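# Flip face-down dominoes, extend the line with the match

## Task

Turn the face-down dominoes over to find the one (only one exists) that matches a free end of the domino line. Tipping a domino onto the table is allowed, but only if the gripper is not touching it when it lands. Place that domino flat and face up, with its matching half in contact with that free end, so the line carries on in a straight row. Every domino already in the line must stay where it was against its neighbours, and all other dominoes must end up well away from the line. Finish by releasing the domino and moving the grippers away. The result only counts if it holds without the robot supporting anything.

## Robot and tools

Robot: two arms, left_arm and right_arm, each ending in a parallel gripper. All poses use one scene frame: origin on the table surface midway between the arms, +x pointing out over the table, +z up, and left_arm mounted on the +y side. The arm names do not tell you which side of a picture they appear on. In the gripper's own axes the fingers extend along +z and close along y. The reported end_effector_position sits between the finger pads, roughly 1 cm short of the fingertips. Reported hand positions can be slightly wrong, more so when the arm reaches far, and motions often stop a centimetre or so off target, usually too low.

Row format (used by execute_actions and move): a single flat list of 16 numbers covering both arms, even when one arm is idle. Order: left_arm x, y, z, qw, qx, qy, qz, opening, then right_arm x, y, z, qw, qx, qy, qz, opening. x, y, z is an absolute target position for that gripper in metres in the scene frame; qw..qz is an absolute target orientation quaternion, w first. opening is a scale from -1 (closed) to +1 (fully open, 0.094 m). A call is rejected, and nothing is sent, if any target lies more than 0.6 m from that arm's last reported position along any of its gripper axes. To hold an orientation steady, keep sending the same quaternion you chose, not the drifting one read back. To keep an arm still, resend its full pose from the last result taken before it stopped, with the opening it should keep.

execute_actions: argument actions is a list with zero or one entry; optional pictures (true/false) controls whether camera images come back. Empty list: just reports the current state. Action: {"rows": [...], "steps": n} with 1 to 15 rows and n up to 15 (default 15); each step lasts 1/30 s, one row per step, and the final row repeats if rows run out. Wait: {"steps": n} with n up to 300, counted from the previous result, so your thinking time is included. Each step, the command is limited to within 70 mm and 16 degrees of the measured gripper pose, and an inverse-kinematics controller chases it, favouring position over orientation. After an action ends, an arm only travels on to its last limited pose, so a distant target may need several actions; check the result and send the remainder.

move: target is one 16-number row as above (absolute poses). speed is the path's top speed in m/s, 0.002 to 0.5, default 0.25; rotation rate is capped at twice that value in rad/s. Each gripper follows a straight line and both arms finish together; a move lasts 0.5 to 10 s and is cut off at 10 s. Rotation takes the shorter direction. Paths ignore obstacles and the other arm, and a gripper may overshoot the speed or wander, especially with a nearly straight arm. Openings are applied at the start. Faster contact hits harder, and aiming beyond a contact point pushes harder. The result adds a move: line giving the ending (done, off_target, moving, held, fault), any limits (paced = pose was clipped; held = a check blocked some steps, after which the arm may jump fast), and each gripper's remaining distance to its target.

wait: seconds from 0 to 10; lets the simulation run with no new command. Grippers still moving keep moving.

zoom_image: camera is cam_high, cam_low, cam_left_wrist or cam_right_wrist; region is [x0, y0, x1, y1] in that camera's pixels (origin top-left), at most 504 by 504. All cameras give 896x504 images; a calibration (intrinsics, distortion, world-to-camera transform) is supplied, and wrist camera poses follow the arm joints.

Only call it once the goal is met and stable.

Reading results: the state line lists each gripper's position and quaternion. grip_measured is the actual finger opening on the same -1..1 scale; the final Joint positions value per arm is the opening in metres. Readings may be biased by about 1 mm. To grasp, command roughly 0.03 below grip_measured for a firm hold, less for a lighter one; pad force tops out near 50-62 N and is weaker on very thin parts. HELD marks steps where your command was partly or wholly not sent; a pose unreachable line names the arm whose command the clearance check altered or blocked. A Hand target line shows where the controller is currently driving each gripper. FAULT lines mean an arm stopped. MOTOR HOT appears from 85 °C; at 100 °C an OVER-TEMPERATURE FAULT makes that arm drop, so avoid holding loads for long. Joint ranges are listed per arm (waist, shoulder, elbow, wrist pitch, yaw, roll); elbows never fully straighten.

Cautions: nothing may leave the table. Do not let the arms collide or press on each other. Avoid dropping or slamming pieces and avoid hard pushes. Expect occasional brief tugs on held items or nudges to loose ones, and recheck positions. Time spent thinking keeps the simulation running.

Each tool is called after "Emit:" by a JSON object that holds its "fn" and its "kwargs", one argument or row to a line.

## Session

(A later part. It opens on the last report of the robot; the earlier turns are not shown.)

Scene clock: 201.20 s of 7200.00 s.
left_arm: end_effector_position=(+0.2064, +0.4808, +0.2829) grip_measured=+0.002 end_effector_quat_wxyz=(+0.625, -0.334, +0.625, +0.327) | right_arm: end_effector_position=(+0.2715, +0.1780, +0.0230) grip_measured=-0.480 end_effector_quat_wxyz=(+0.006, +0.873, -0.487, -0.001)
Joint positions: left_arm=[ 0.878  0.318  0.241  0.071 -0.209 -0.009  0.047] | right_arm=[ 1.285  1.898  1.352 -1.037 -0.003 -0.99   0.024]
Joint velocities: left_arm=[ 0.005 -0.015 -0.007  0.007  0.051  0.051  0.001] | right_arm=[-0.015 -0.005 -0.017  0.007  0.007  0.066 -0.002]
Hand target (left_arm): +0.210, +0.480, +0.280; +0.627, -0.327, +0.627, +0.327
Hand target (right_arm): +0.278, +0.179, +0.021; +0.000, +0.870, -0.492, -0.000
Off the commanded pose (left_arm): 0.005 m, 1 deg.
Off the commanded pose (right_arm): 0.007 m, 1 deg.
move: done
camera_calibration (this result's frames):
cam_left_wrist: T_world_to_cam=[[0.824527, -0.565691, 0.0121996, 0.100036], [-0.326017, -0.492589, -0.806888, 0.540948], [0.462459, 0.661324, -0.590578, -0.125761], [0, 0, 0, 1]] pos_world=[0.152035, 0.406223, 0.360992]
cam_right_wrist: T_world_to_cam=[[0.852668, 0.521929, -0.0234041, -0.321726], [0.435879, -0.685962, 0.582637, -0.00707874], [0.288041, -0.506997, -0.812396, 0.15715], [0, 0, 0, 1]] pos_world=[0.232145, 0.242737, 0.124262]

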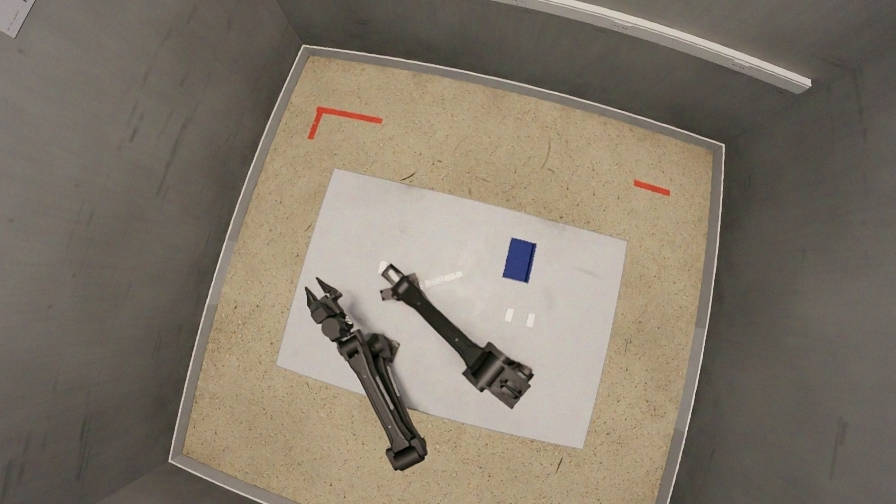

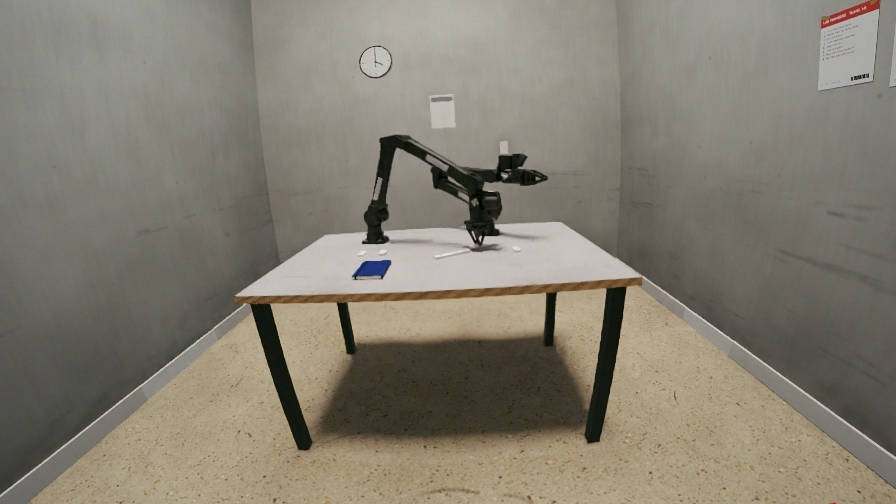

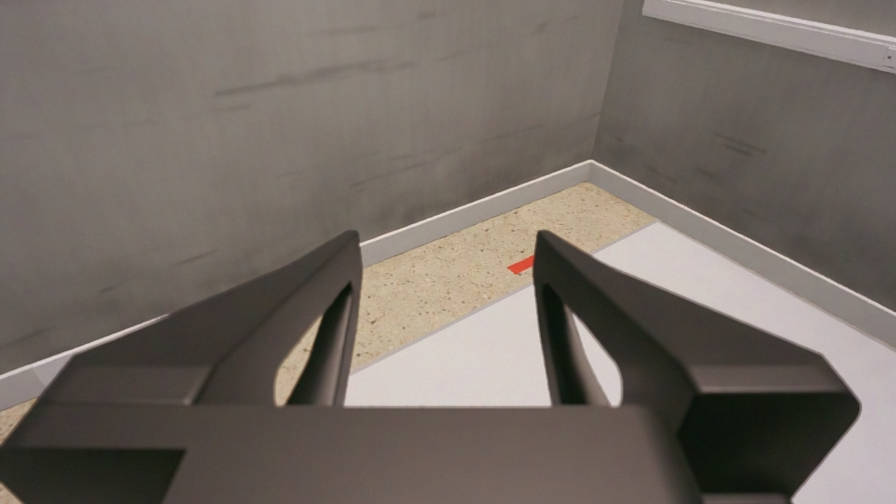

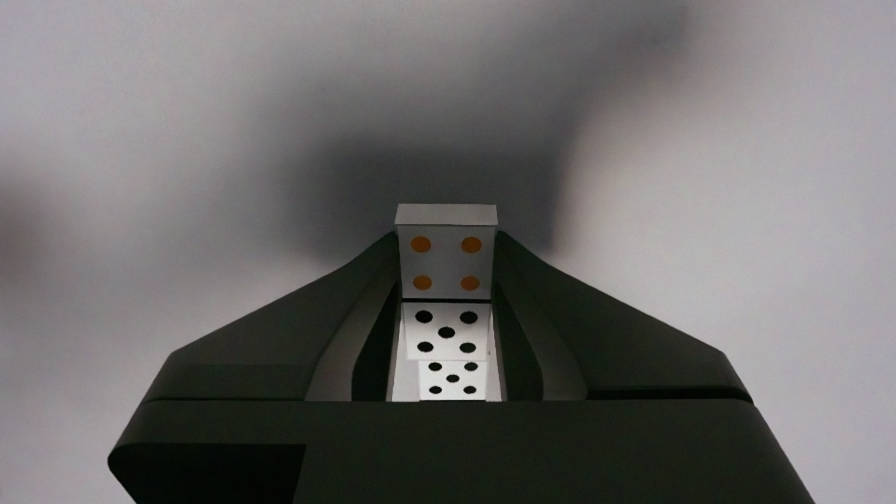

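Emit:
{"fn": "move", "kwargs": {
  "target": [0.21,0.48,0.28,0.627,-0.327,0.627,0.327,0.0,0.281,0.1785,0.010,0,-0.870,0.492,0,-0.51],
  "speed": 0.015
}}

Emit:
{"fn": "zoom_image", "kwargs": {
  "camera": "cam_right_wrist",
  "region": [360,280,540,410]
}}

Scene clock: 206.17 s of 7200.00 s.
left_arm: end_effector_position=(+0.2064, +0.4808, +0.2829) grip_measured=+0.002 end_effector_quat_wxyz=(+0.625, -0.334, +0.625, +0.327) | right_arm: end_effector_position=(+0.2750, +0.1784, +0.0155) grip_measured=-0.480 end_effector_quat_wxyz=(+0.003, +0.872, -0.490, -0.001)
Joint positions: left_arm=[ 0.878  0.318  0.241  0.071 -0.209 -0.009  0.047] | right_arm=[ 1.279  1.909  1.347 -1.014 -0.003 -0.99   0.024]
Joint velocities: left_arm=[-0.005 -0.005 -0.017 -0.007 -0.037 -0.066 -0.001] | right_arm=[-0.015 -0.005  0.012  0.007 -0.022  0.007 -0.001]
Hand target (left_arm): +0.210, +0.480, +0.280; +0.627, -0.327, +0.627, +0.327
Hand target (right_arm): +0.281, +0.178, +0.010; +0.000, +0.870, -0.492, -0.000
Off the commanded pose (left_arm): 0.005 m, 1 deg.
Off the commanded pose (right_arm): 0.008 m, 1 deg.
After step 90, 0.60 s passed at rest.
move: done
camera_calibration (this result's frames):
cam_left_wrist: T_world_to_cam=[[0.824527, -0.565691, 0.0121996, 0.100036], [-0.326017, -0.492589, -0.806888, 0.540948], [0.462459, 0.661324, -0.590578, -0.125761], [0, 0, 0, 1]] pos_world=[0.152035, 0.406223, 0.360992]
cam_right_wrist: T_world_to_cam=[[0.855695, 0.517157, -0.0183152, -0.325172], [0.430427, -0.691651, 0.579958, -0.00141605], [0.287261, -0.50415, -0.814441, 0.149924], [0, 0, 0, 1]] pos_world=[0.23579, 0.242769, 0.11697]

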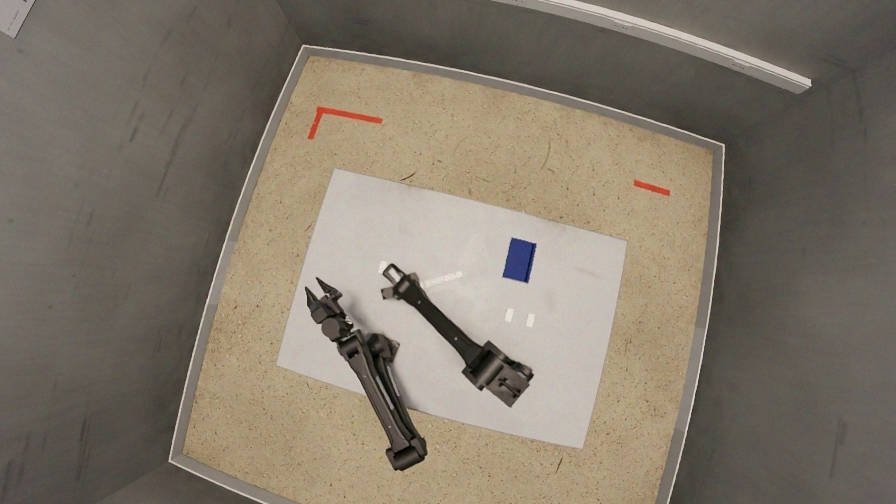

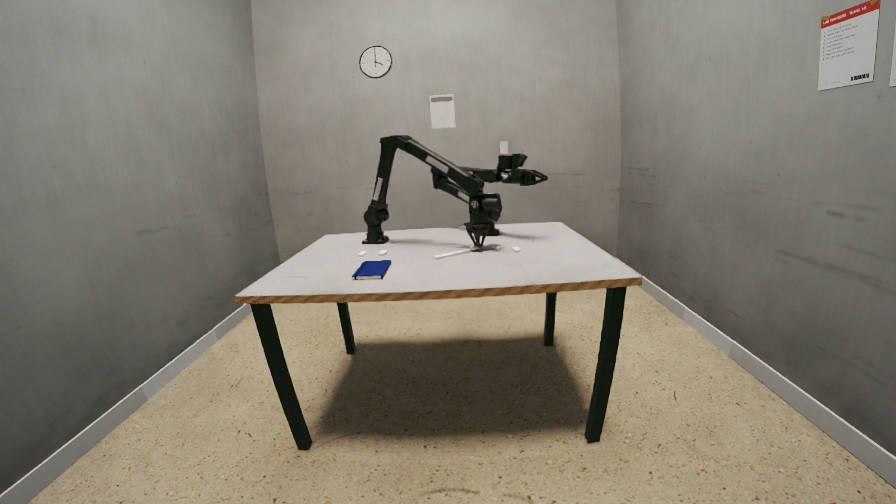

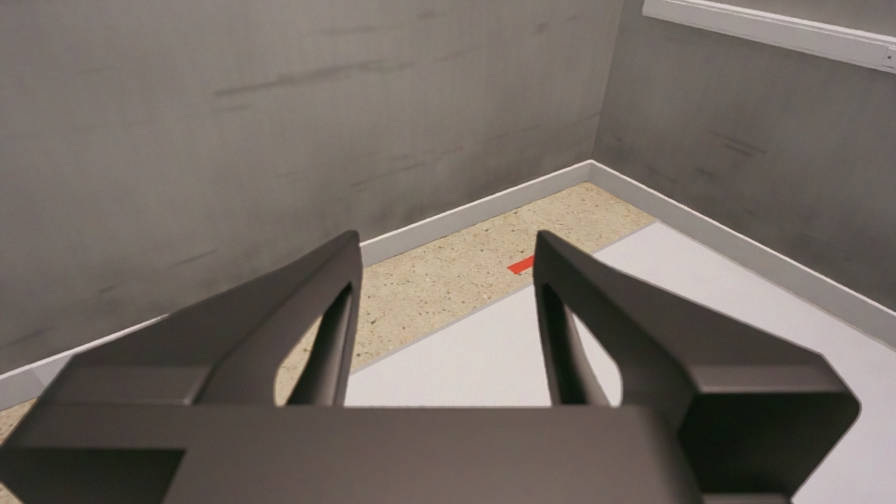

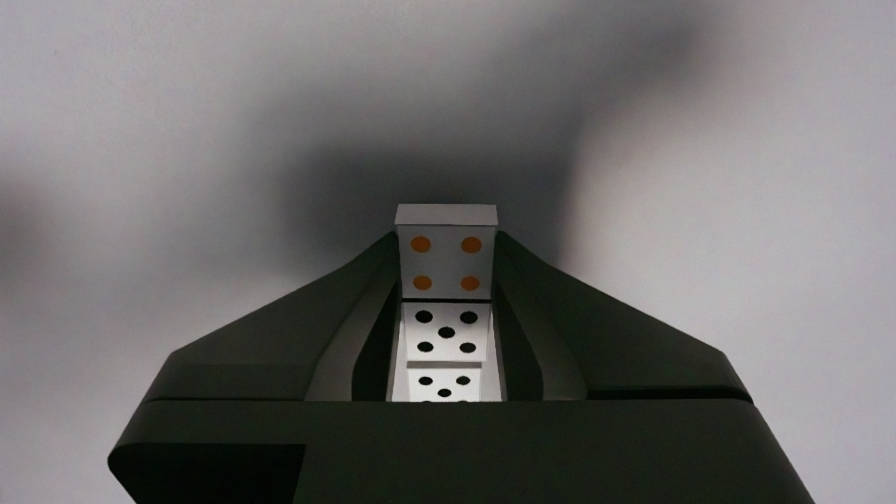

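Region (360, 280, 540, 410) of cam_right_wrist's 896x504 image, scaled by 2.800, with more detail than that image has.

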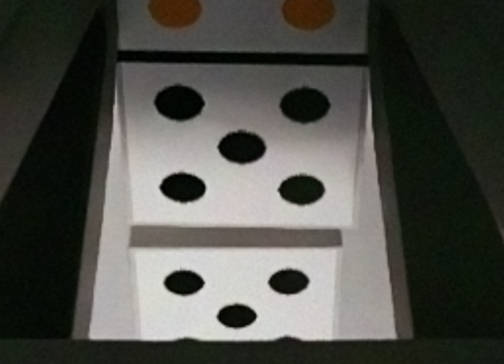

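Emit:
{"fn": "move", "kwargs": {
  "target": [0.21,0.48,0.28,0.627,-0.327,0.627,0.327,0.0,0.2822,0.1745,0.0065,0,-0.879,0.477,0,-0.51],
  "speed": 0.008
}}

Emit:
{"fn": "zoom_image", "kwargs": {
  "camera": "cam_right_wrist",
  "region": [360,280,540,410]
}}

Scene clock: 213.47 s of 7200.00 s.
left_arm: end_effector_position=(+0.2064, +0.4808, +0.2829) grip_measured=+0.002 end_effector_quat_wxyz=(+0.625, -0.334, +0.625, +0.327) | right_arm: end_effector_position=(+0.2762, +0.1748, +0.0115) grip_measured=-0.480 end_effector_quat_wxyz=(+0.004, +0.878, -0.479, -0.001)
Joint positions: left_arm=[ 0.878  0.318  0.241  0.071 -0.209 -0.009  0.047] | right_arm=[ 1.274  1.909  1.334 -1.003 -0.003 -1.02   0.024]
Joint velocities: left_arm=[-0.005 -0.005 -0.007  0.012  0.022  0.022  0.   ] | right_arm=[-0.015 -0.015  0.022  0.012  0.022  0.037 -0.   ]
Hand target (left_arm): +0.210, +0.480, +0.280; +0.627, -0.327, +0.627, +0.327
Hand target (right_arm): +0.282, +0.174, +0.007; +0.000, +0.879, -0.477, -0.000
Off the commanded pose (left_arm): 0.005 m, 1 deg.
Off the commanded pose (right_arm): 0.008 m, 0 deg.
After step 90, 2.20 s passed at rest.
move: done
camera_calibration (this result's frames):
cam_left_wrist: T_world_to_cam=[[0.824527, -0.565691, 0.0121996, 0.100036], [-0.326017, -0.492589, -0.806888, 0.540948], [0.462459, 0.661324, -0.590578, -0.125761], [0, 0, 0, 1]] pos_world=[0.152035, 0.406223, 0.360992]
cam_right_wrist: T_world_to_cam=[[0.841985, 0.539167, -0.0189849, -0.324491], [0.448493, -0.679959, 0.580095, -0.00916913], [0.299859, -0.496946, -0.814328, 0.139835], [0, 0, 0, 1]] pos_world=[0.235398, 0.23821, 0.11303]

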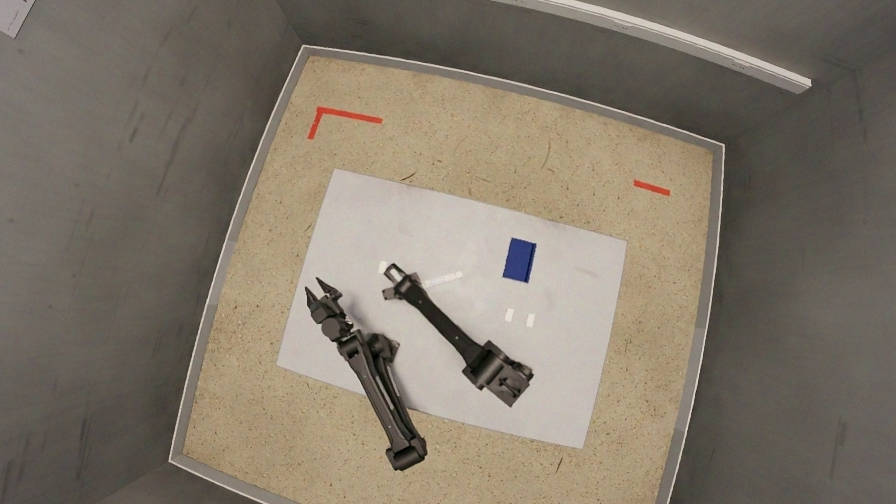

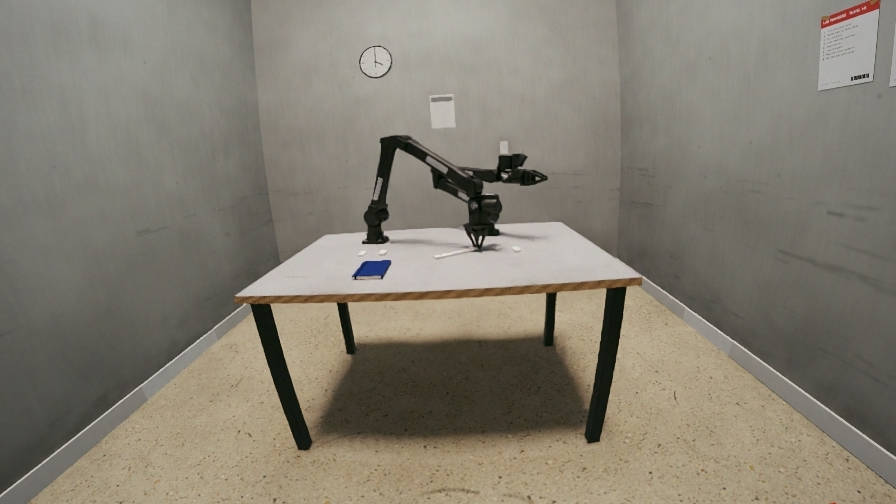

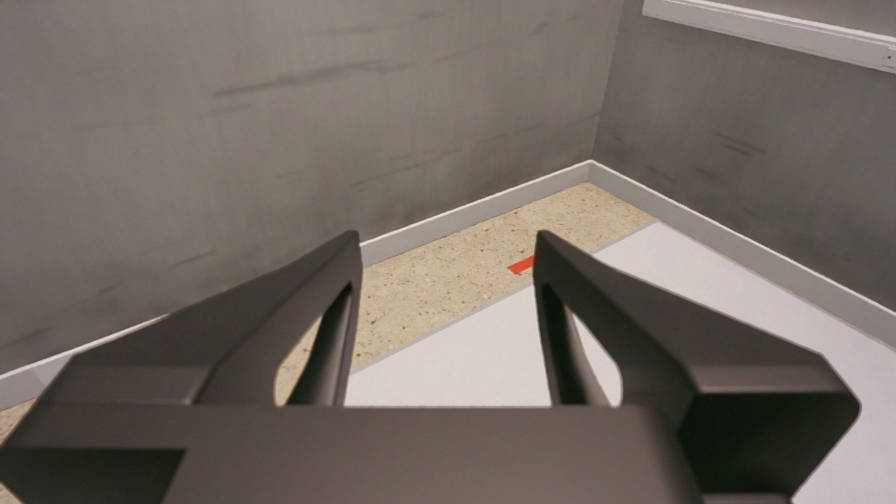

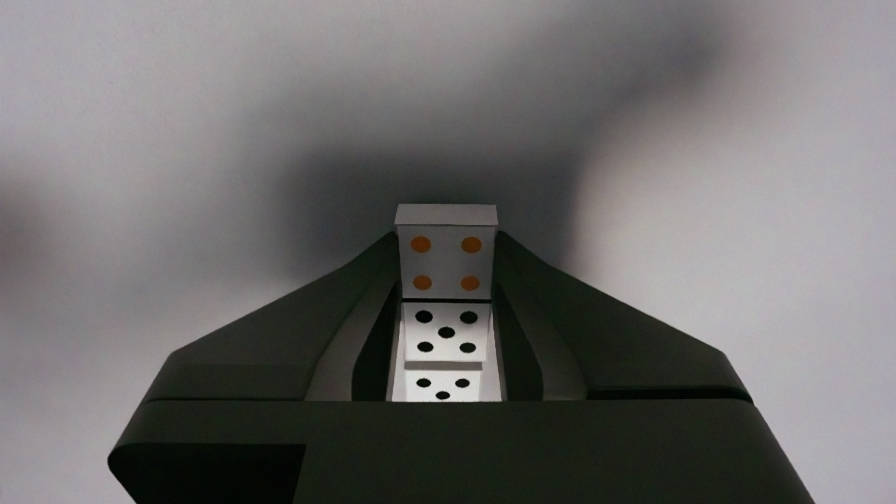

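Region (360, 280, 540, 410) of cam_right_wrist's 896x504 image, scaled by 2.800, with more detail than that image has.

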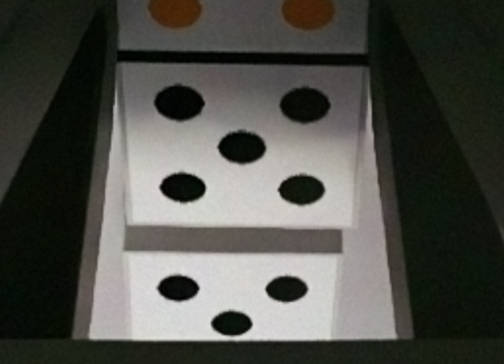

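Emit:
{"fn": "move", "kwargs": {
  "target": [0.21,0.48,0.28,0.627,-0.327,0.627,0.327,0.0,0.2836,0.1700,0.0060,0,-0.879,0.477,0,-0.51],
  "speed": 0.005
}}

Emit:
{"fn": "zoom_image", "kwargs": {
  "camera": "cam_right_wrist",
  "region": [360,280,540,410]
}}

Scene clock: 218.37 s of 7200.00 s.
left_arm: end_effector_position=(+0.2064, +0.4808, +0.2829) grip_measured=+0.002 end_effector_quat_wxyz=(+0.625, -0.334, +0.625, +0.327) | right_arm: end_effector_position=(+0.2766, +0.1709, +0.0085) grip_measured=-0.480 end_effector_quat_wxyz=(+0.007, +0.879, -0.478, -0.001)
Joint positions: left_arm=[ 0.878  0.318  0.241  0.071 -0.209 -0.009  0.047] | right_arm=[ 1.271  1.909  1.325 -0.999 -0.003 -1.026  0.024]
Joint velocities: left_arm=[-0.005 -0.015  0.002 -0.017  0.007  0.037 -0.002] | right_arm=[-0.005 -0.015 -0.007 -0.012  0.022  0.051 -0.   ]
Hand target (left_arm): +0.210, +0.480, +0.280; +0.627, -0.327, +0.627, +0.327
Hand target (right_arm): +0.283, +0.170, +0.006; +0.000, +0.879, -0.477, -0.000
Off the commanded pose (left_arm): 0.005 m, 1 deg.
Off the commanded pose (right_arm): 0.007 m, 1 deg.
move: done
camera_calibration (this result's frames):
cam_left_wrist: T_world_to_cam=[[0.824527, -0.565691, 0.0121996, 0.100036], [-0.326017, -0.492589, -0.806888, 0.540948], [0.462459, 0.661324, -0.590578, -0.125761], [0, 0, 0, 1]] pos_world=[0.152035, 0.406223, 0.360992]
cam_right_wrist: T_world_to_cam=[[0.840901, 0.540662, -0.0238735, -0.322623], [0.451257, -0.67613, 0.582422, -0.0116798], [0.298752, -0.500533, -0.812536, 0.13621], [0, 0, 0, 1]] pos_world=[0.235871, 0.23471, 0.109776]

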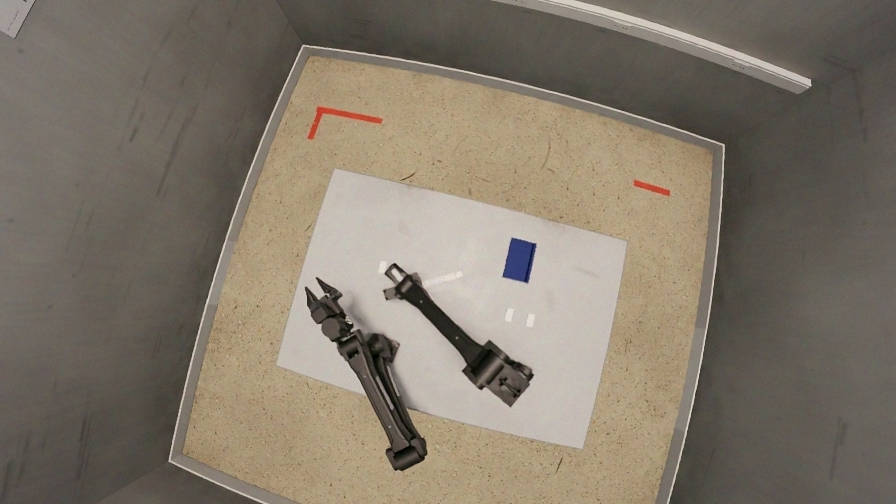

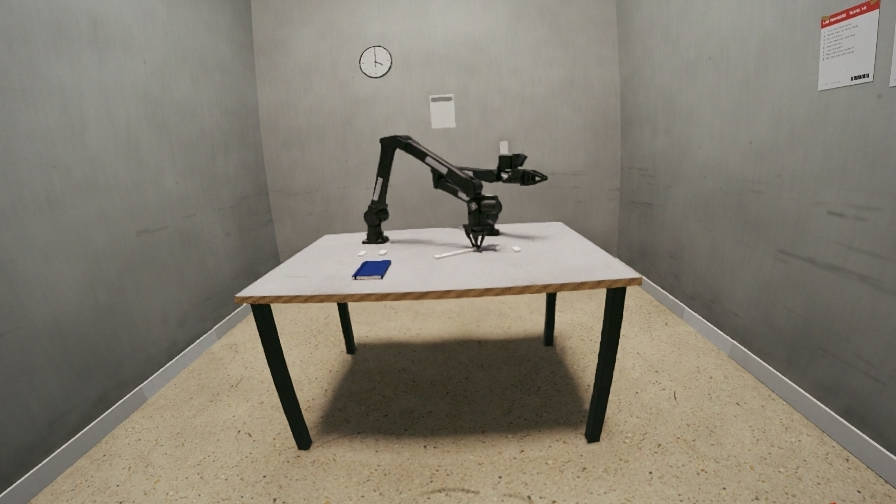

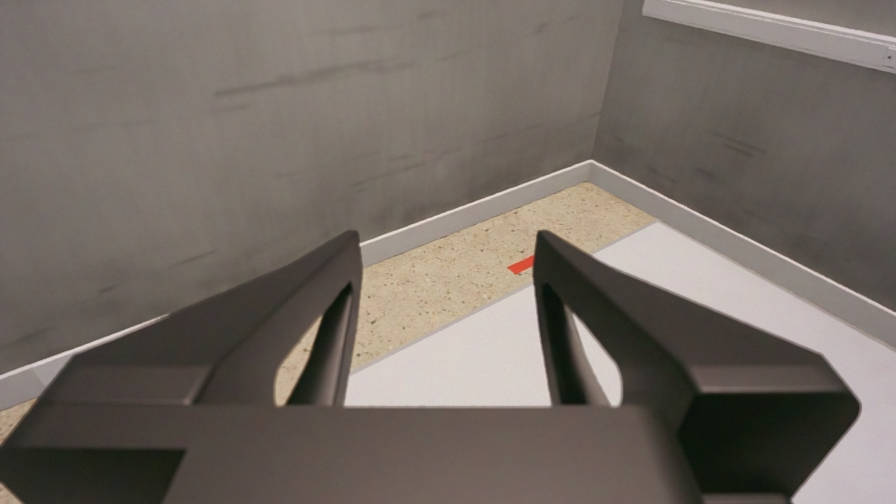

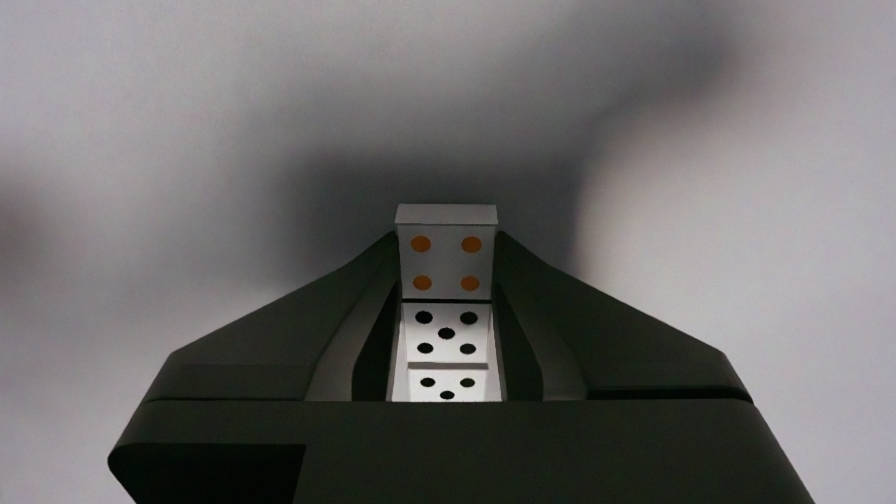

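Region (360, 280, 540, 410) of cam_right_wrist's 896x504 image, scaled by 2.800, with more detail than that image has.

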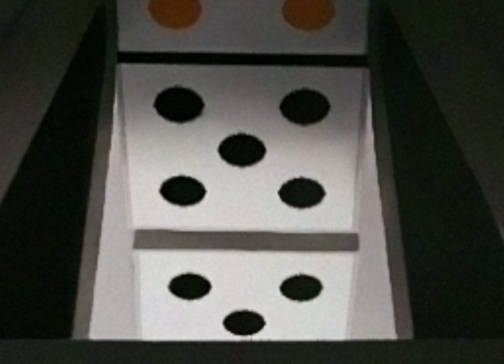

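Emit:
{"fn": "move", "kwargs": {
  "target": [0.21,0.48,0.28,0.627,-0.327,0.627,0.327,0.0,0.2858,0.1675,0.012,0,-0.879,0.477,0,-0.51],
  "speed": 0.005
}}

Emit:
{"fn": "zoom_image", "kwargs": {
  "camera": "cam_right_wrist",
  "region": [360,280,540,410]
}}

Scene clock: 226.57 s of 7200.00 s.
left_arm: end_effector_position=(+0.2064, +0.4808, +0.2829) grip_measured=+0.002 end_effector_quat_wxyz=(+0.625, -0.334, +0.625, +0.327) | right_arm: end_effector_position=(+0.2793, +0.1695, +0.0085) grip_measured=-0.480 end_effector_quat_wxyz=(+0.007, +0.879, -0.478, -0.001)
Joint positions: left_arm=[ 0.878  0.318  0.241  0.071 -0.209 -0.009  0.047] | right_arm=[ 1.265  1.909  1.325 -0.999 -0.003 -1.032  0.024]
Joint velocities: left_arm=[-0.005 -0.015 -0.002 -0.017  0.037 -0.007 -0.   ] | right_arm=[-0.005  0.005 -0.002 -0.002 -0.022 -0.007 -0.   ]
Hand target (left_arm): +0.210, +0.480, +0.280; +0.627, -0.327, +0.627, +0.327
Hand target (right_arm): +0.286, +0.168, +0.012; +0.000, +0.879, -0.477, -0.000
Off the commanded pose (left_arm): 0.005 m, 1 deg.
Off the commanded pose (right_arm): 0.008 m, 1 deg.
After step 90, 2.90 s passed at rest.
move: done
camera_calibration (this result's frames):
cam_left_wrist: T_world_to_cam=[[0.824527, -0.565691, 0.0121996, 0.100036], [-0.326017, -0.492589, -0.806888, 0.540948], [0.462459, 0.661324, -0.590578, -0.125761], [0, 0, 0, 1]] pos_world=[0.152035, 0.406223, 0.360992]
cam_right_wrist: T_world_to_cam=[[0.8409, 0.540663, -0.0238956, -0.324186], [0.45129, -0.676159, 0.582363, -0.0138008], [0.298705, -0.500492, -0.812578, 0.134745], [0, 0, 0, 1]] pos_world=[0.238587, 0.233383, 0.109781]

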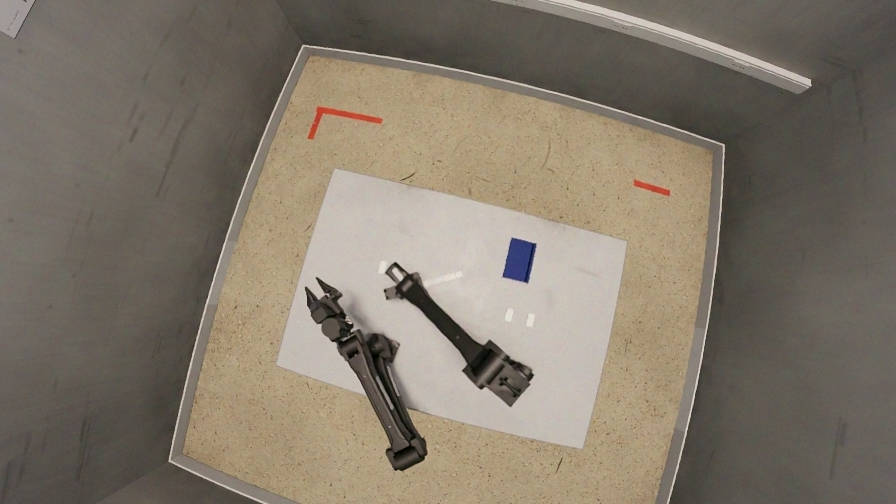

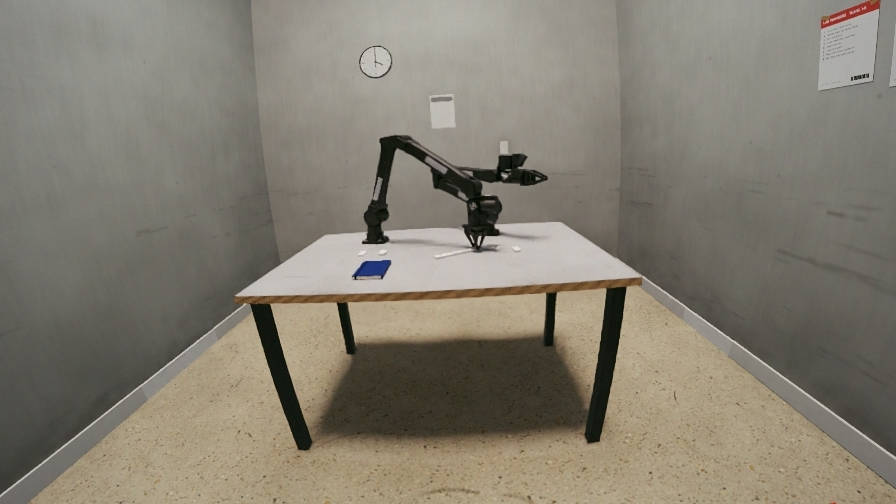

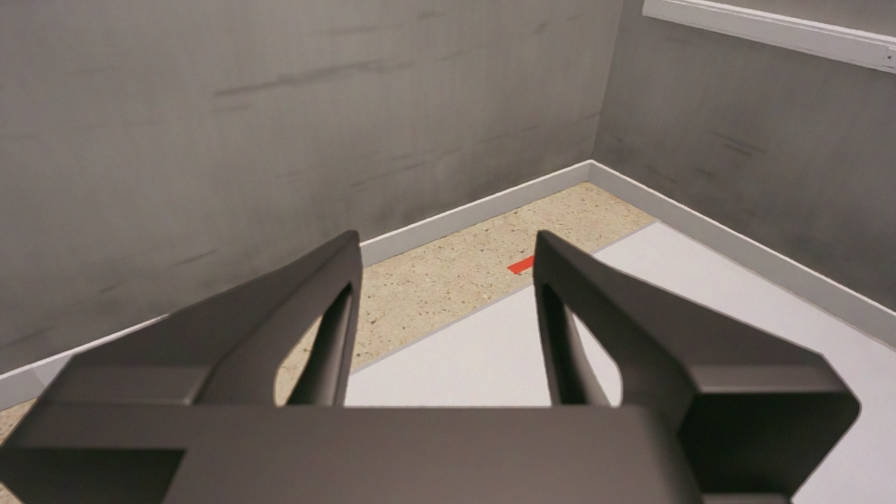

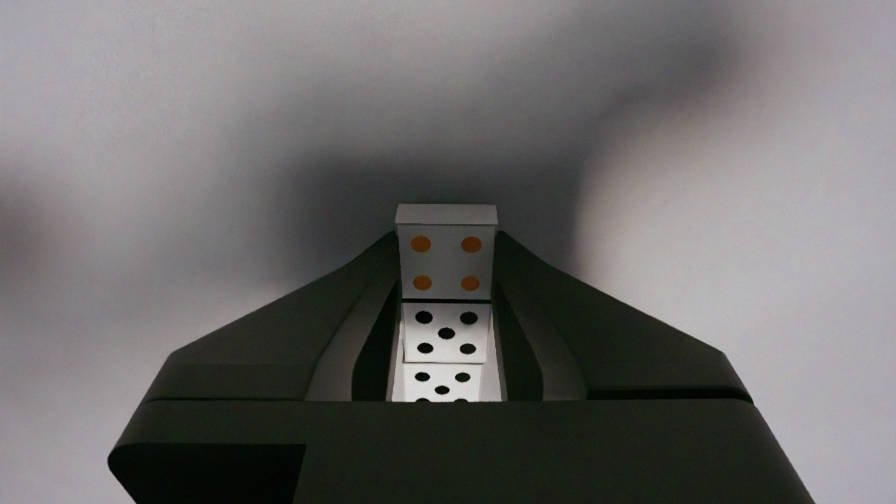

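Region (360, 280, 540, 410) of cam_right_wrist's 896x504 image, scaled by 2.800, with more detail than that image has.

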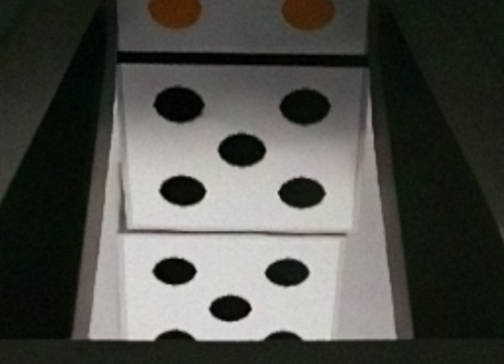

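Emit:
{"fn": "move", "kwargs": {
  "target": [0.21,0.48,0.28,0.627,-0.327,0.627,0.327,0.0,0.2843,0.1650,0.011,0,-0.879,0.477,0,-0.51],
  "speed": 0.003
}}

Emit:
{"fn": "zoom_image", "kwargs": {
  "camera": "cam_right_wrist",
  "region": [360,280,540,410]
}}

Scene clock: 232.23 s of 7200.00 s.
left_arm: end_effector_position=(+0.2064, +0.4808, +0.2829) grip_measured=+0.002 end_effector_quat_wxyz=(+0.625, -0.334, +0.625, +0.327) | right_arm: end_effector_position=(+0.2786, +0.1682, +0.0078) grip_measured=-0.480 end_effector_quat_wxyz=(+0.008, +0.879, -0.477, -0.001)
Joint positions: left_arm=[ 0.878  0.318  0.241  0.071 -0.209 -0.009  0.047] | right_arm=[ 1.265  1.909  1.321 -0.999 -0.003 -1.033  0.024]
Joint velocities: left_arm=[ 0.015 -0.005  0.002 -0.002 -0.125 -0.007  0.   ] | right_arm=[-0.005 -0.005  0.032 -0.007 -0.007  0.007 -0.001]
Hand target (left_arm): +0.210, +0.480, +0.280; +0.627, -0.327, +0.627, +0.327
Hand target (right_arm): +0.284, +0.165, +0.011; +0.000, +0.879, -0.477, -0.000
Off the commanded pose (left_arm): 0.005 m, 1 deg.
Off the commanded pose (right_arm): 0.007 m, 1 deg.
After step 90, 0.03 s passed at rest.
move: done
camera_calibration (this result's frames):
cam_left_wrist: T_world_to_cam=[[0.824527, -0.565691, 0.0121996, 0.100036], [-0.326017, -0.492589, -0.806888, 0.540948], [0.462459, 0.661324, -0.590578, -0.125761], [0, 0, 0, 1]] pos_world=[0.152035, 0.406223, 0.360992]
cam_right_wrist: T_world_to_cam=[[0.840044, 0.541886, -0.02619, -0.322888], [0.453017, -0.674081, 0.58343, -0.0148367], [0.298498, -0.501971, -0.811741, 0.134011], [0, 0, 0, 1]] pos_world=[0.237959, 0.232237, 0.108982]

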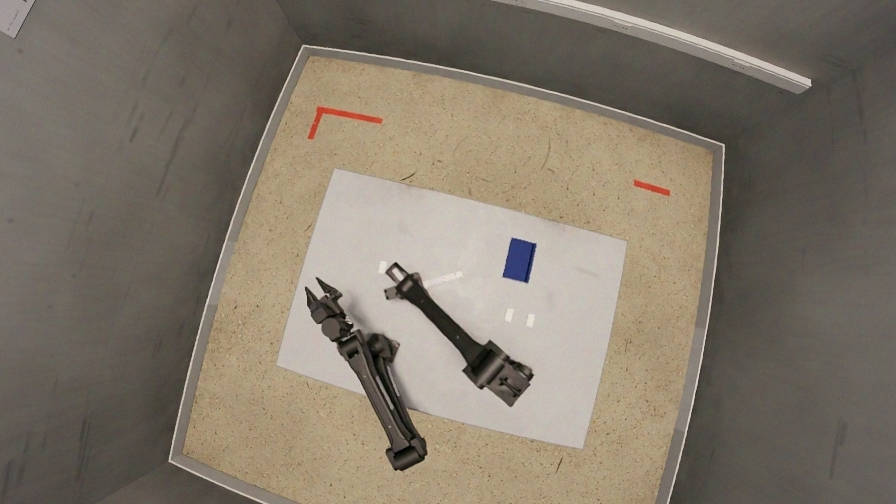

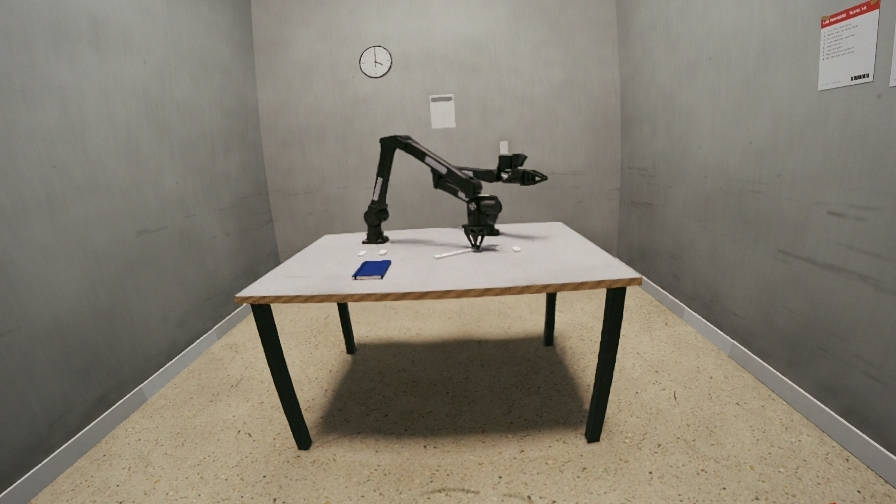

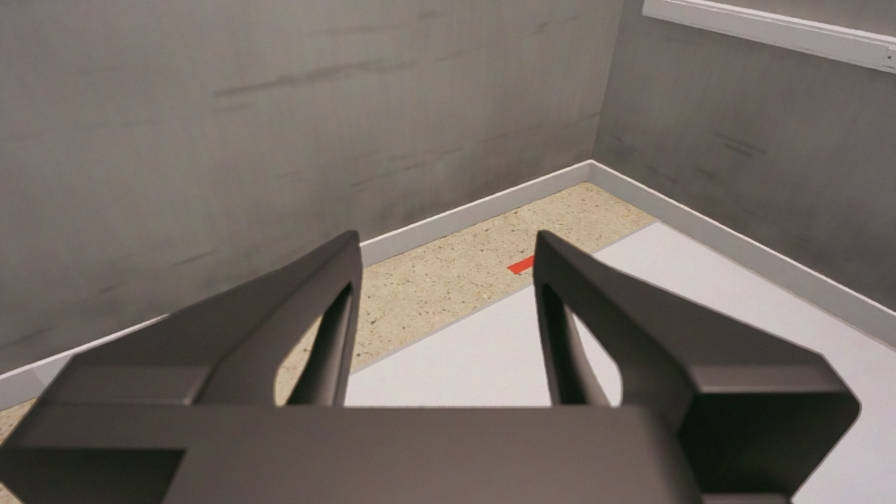

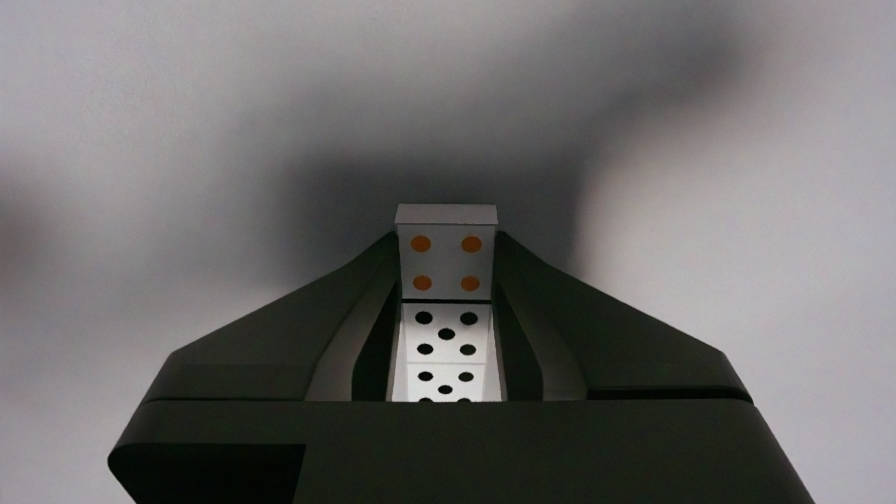

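Region (360, 280, 540, 410) of cam_right_wrist's 896x504 image, scaled by 2.800, with more detail than that image has.

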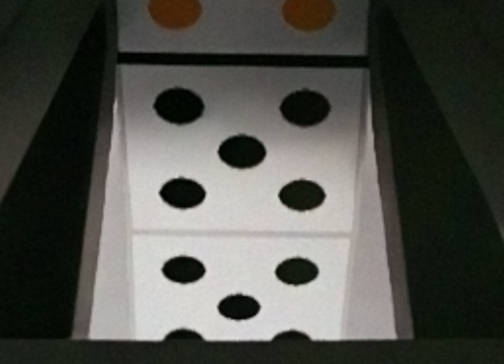

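Emit:
{"fn": "execute_actions", "kwargs": {
  "actions": [
    {"rows":[[0.21,0.48,0.28,0.627,-0.327,0.627,0.327,0.0,0.2843,0.1650,0.011,0,-0.879,0.477,0,-0.46],[0.21,0.48,0.28,0.627,-0.327,0.627,0.327,0.0,0.2843,0.1650,0.011,0,-0.879,0.477,0,-0.46],[0.21,0.48,0.28,0.627,-0.327,0.627,0.327,0.0,0.2843,0.1650,0.011,0,-0.879,0.477,0,-0.44],[0.21,0.48,0.28,0.627,-0.327,0.627,0.327,0.0,0.2843,0.1650,0.011,0,-0.879,0.477,0,-0.42],[0.21,0.48,0.28,0.627,-0.327,0.627,0.327,0.0,0.2843,0.1650,0.011,0,-0.879,0.477,0,-0.3],[0.21,0.48,0.28,0.627,-0.327,0.627,0.327,0.0,0.2843,0.1650,0.011,0,-0.879,0.477,0,0.5]],"steps":13}
  ],
  "pictures": false
}}

Emit:
{"fn": "move", "kwargs": {
  "target": [0.21,0.48,0.28,0.627,-0.327,0.627,0.327,0.0,0.284,0.175,0.10,0,-0.879,0.477,0,0.5],
  "speed": 0.1
}}

Emit:
{"fn": "zoom_image", "kwargs": {
  "camera": "cam_right_wrist",
  "region": [300,150,620,410]
}}

Scene clock: 238.00 s of 7200.00 s.
left_arm: end_effector_position=(+0.2064, +0.4808, +0.2829) grip_measured=+0.002 end_effector_quat_wxyz=(+0.625, -0.334, +0.625, +0.327) | right_arm: end_effector_position=(+0.2775, +0.1639, +0.0050) grip_measured=+0.498 end_effector_quat_wxyz=(+0.012, +0.879, -0.477, -0.001)
Joint positions: left_arm=[ 0.878  0.318  0.241  0.071 -0.209 -0.009  0.047] | right_arm=[ 1.263  1.908  1.312 -0.999 -0.003 -1.034  0.07 ]
Joint velocities: left_arm=[ 0.005 -0.015 -0.002 -0.012 -0.037 -0.081  0.   ] | right_arm=[-0.015 -0.005  0.002 -0.002  0.007  0.051 -0.   ]
Hand target (left_arm): +0.210, +0.480, +0.280; +0.627, -0.327, +0.627, +0.327
Hand target (right_arm): +0.284, +0.165, +0.011; +0.000, +0.879, -0.477, +0.000
Off the commanded pose (left_arm): 0.005 m, 1 deg.
Off the commanded pose (right_arm): 0.009 m, 1 deg.
Steps of this call (steps 1 to 90: nothing new was sent; then 2.33 s passed at rest; steps 91 to 103: all 13 steps of this action). Readings (end_effector_position):
91: left_arm (+0.2064, +0.4808, +0.2829) | right_arm (+0.2786, +0.1682, +0.0078)
92: left_arm (+0.2064, +0.4808, +0.2829) | right_arm (+0.2786, +0.1682, +0.0078)
94: left_arm (+0.2064, +0.4808, +0.2829) | right_arm (+0.2786, +0.1680, +0.0077)
98: left_arm (+0.2064, +0.4808, +0.2829) | right_arm (+0.2775, +0.1645, +0.0052)
103: the state above

Scene clock: 239.57 s of 7200.00 s.
left_arm: end_effector_position=(+0.2064, +0.4808, +0.2829) grip_measured=+0.002 end_effector_quat_wxyz=(+0.625, -0.334, +0.625, +0.327) | right_arm: end_effector_position=(+0.2766, +0.1620, +0.0733) grip_measured=+0.498 end_effector_quat_wxyz=(+0.025, +0.878, -0.477, -0.000)
Joint positions: left_arm=[ 0.878  0.318  0.241  0.071 -0.209 -0.009  0.047] | right_arm=[ 1.263  1.831  1.398 -1.189 -0.003 -1.034  0.07 ]
Joint velocities: left_arm=[-0.005 -0.005  0.007 -0.012 -0.051 -0.022  0.   ] | right_arm=[-0.005  0.005 -0.012 -0.002 -0.007 -0.066 -0.   ]
Hand target (left_arm): +0.210, +0.480, +0.280; +0.627, -0.327, +0.627, +0.327
Hand target (right_arm): +0.284, +0.176, +0.099; -0.000, +0.879, -0.477, +0.000
Off the commanded pose (left_arm): 0.005 m, 1 deg.
Off the commanded pose (right_arm): 0.031 m, 3 deg.
move: off_target (right_arm)
camera_calibration (this result's frames):
cam_left_wrist: T_world_to_cam=[[0.824527, -0.565691, 0.0121996, 0.100036], [-0.326017, -0.492589, -0.806888, 0.540948], [0.462459, 0.661324, -0.590578, -0.125761], [0, 0, 0, 1]] pos_world=[0.152035, 0.406223, 0.360992]
cam_right_wrist: T_world_to_cam=[[0.840032, 0.539633, -0.0560581, -0.313537], [0.461231, -0.655912, 0.597533, -0.0625], [0.28568, -0.527803, -0.799882, 0.191552], [0, 0, 0, 1]] pos_world=[0.237485, 0.229302, 0.172988]

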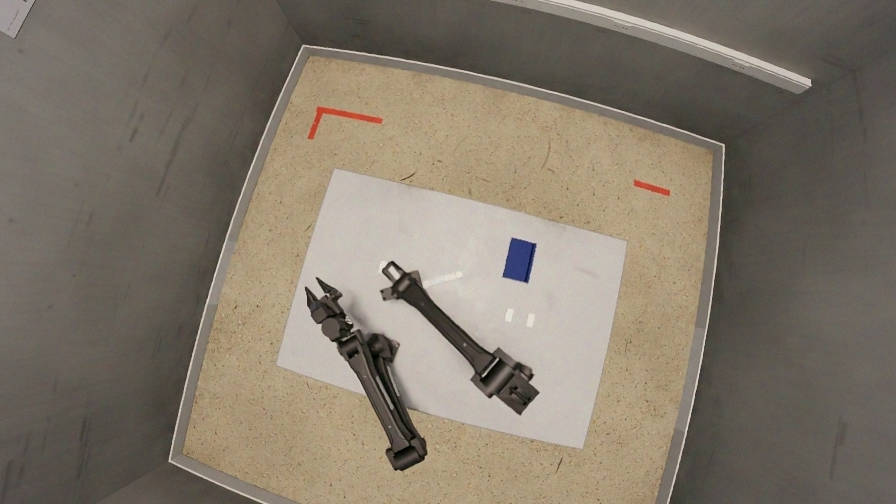

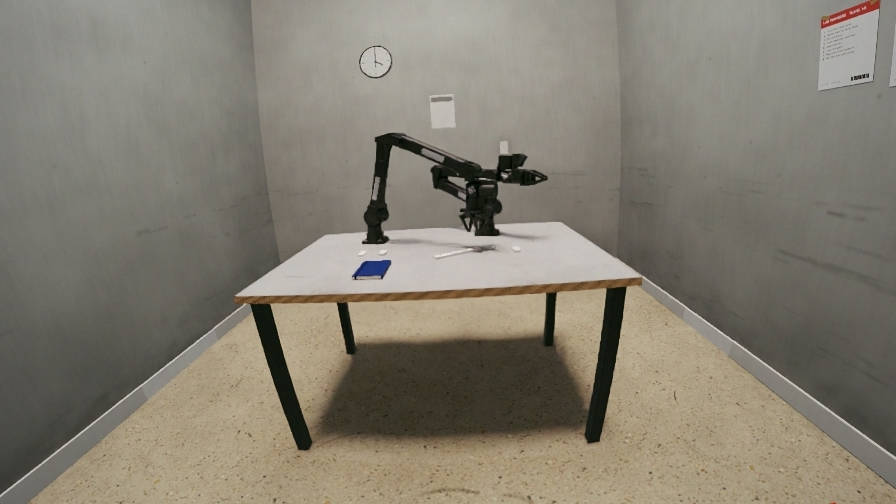

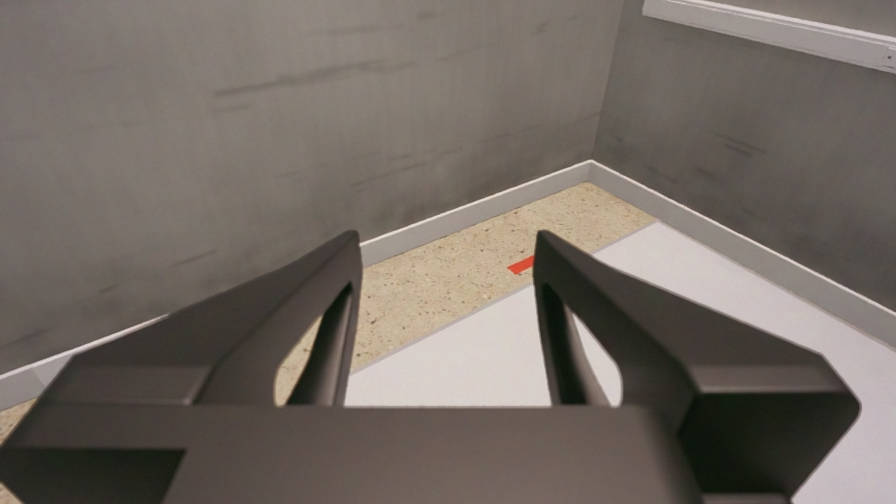

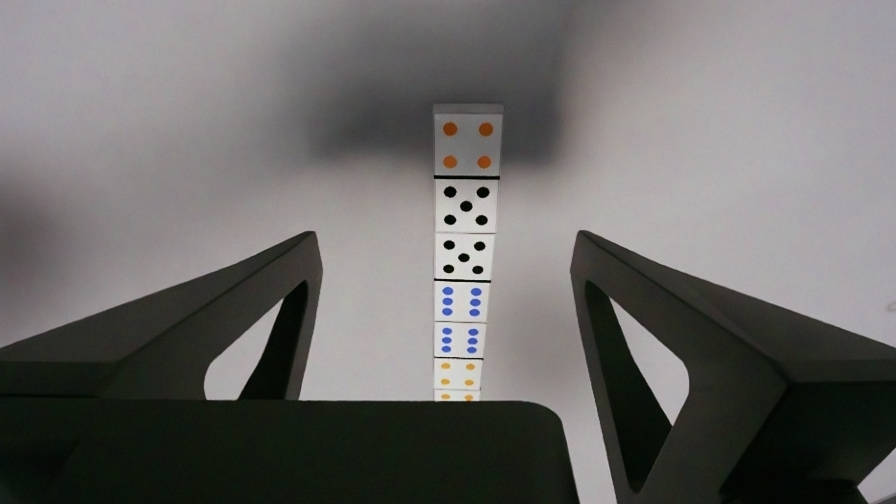

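Region (300, 150, 620, 410) of cam_right_wrist's 896x504 image, scaled by 1.575, with more detail than that image has; it fills the top 410 rows of this view, and the rest is white.

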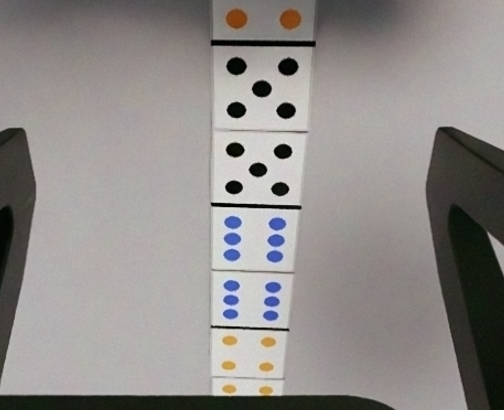

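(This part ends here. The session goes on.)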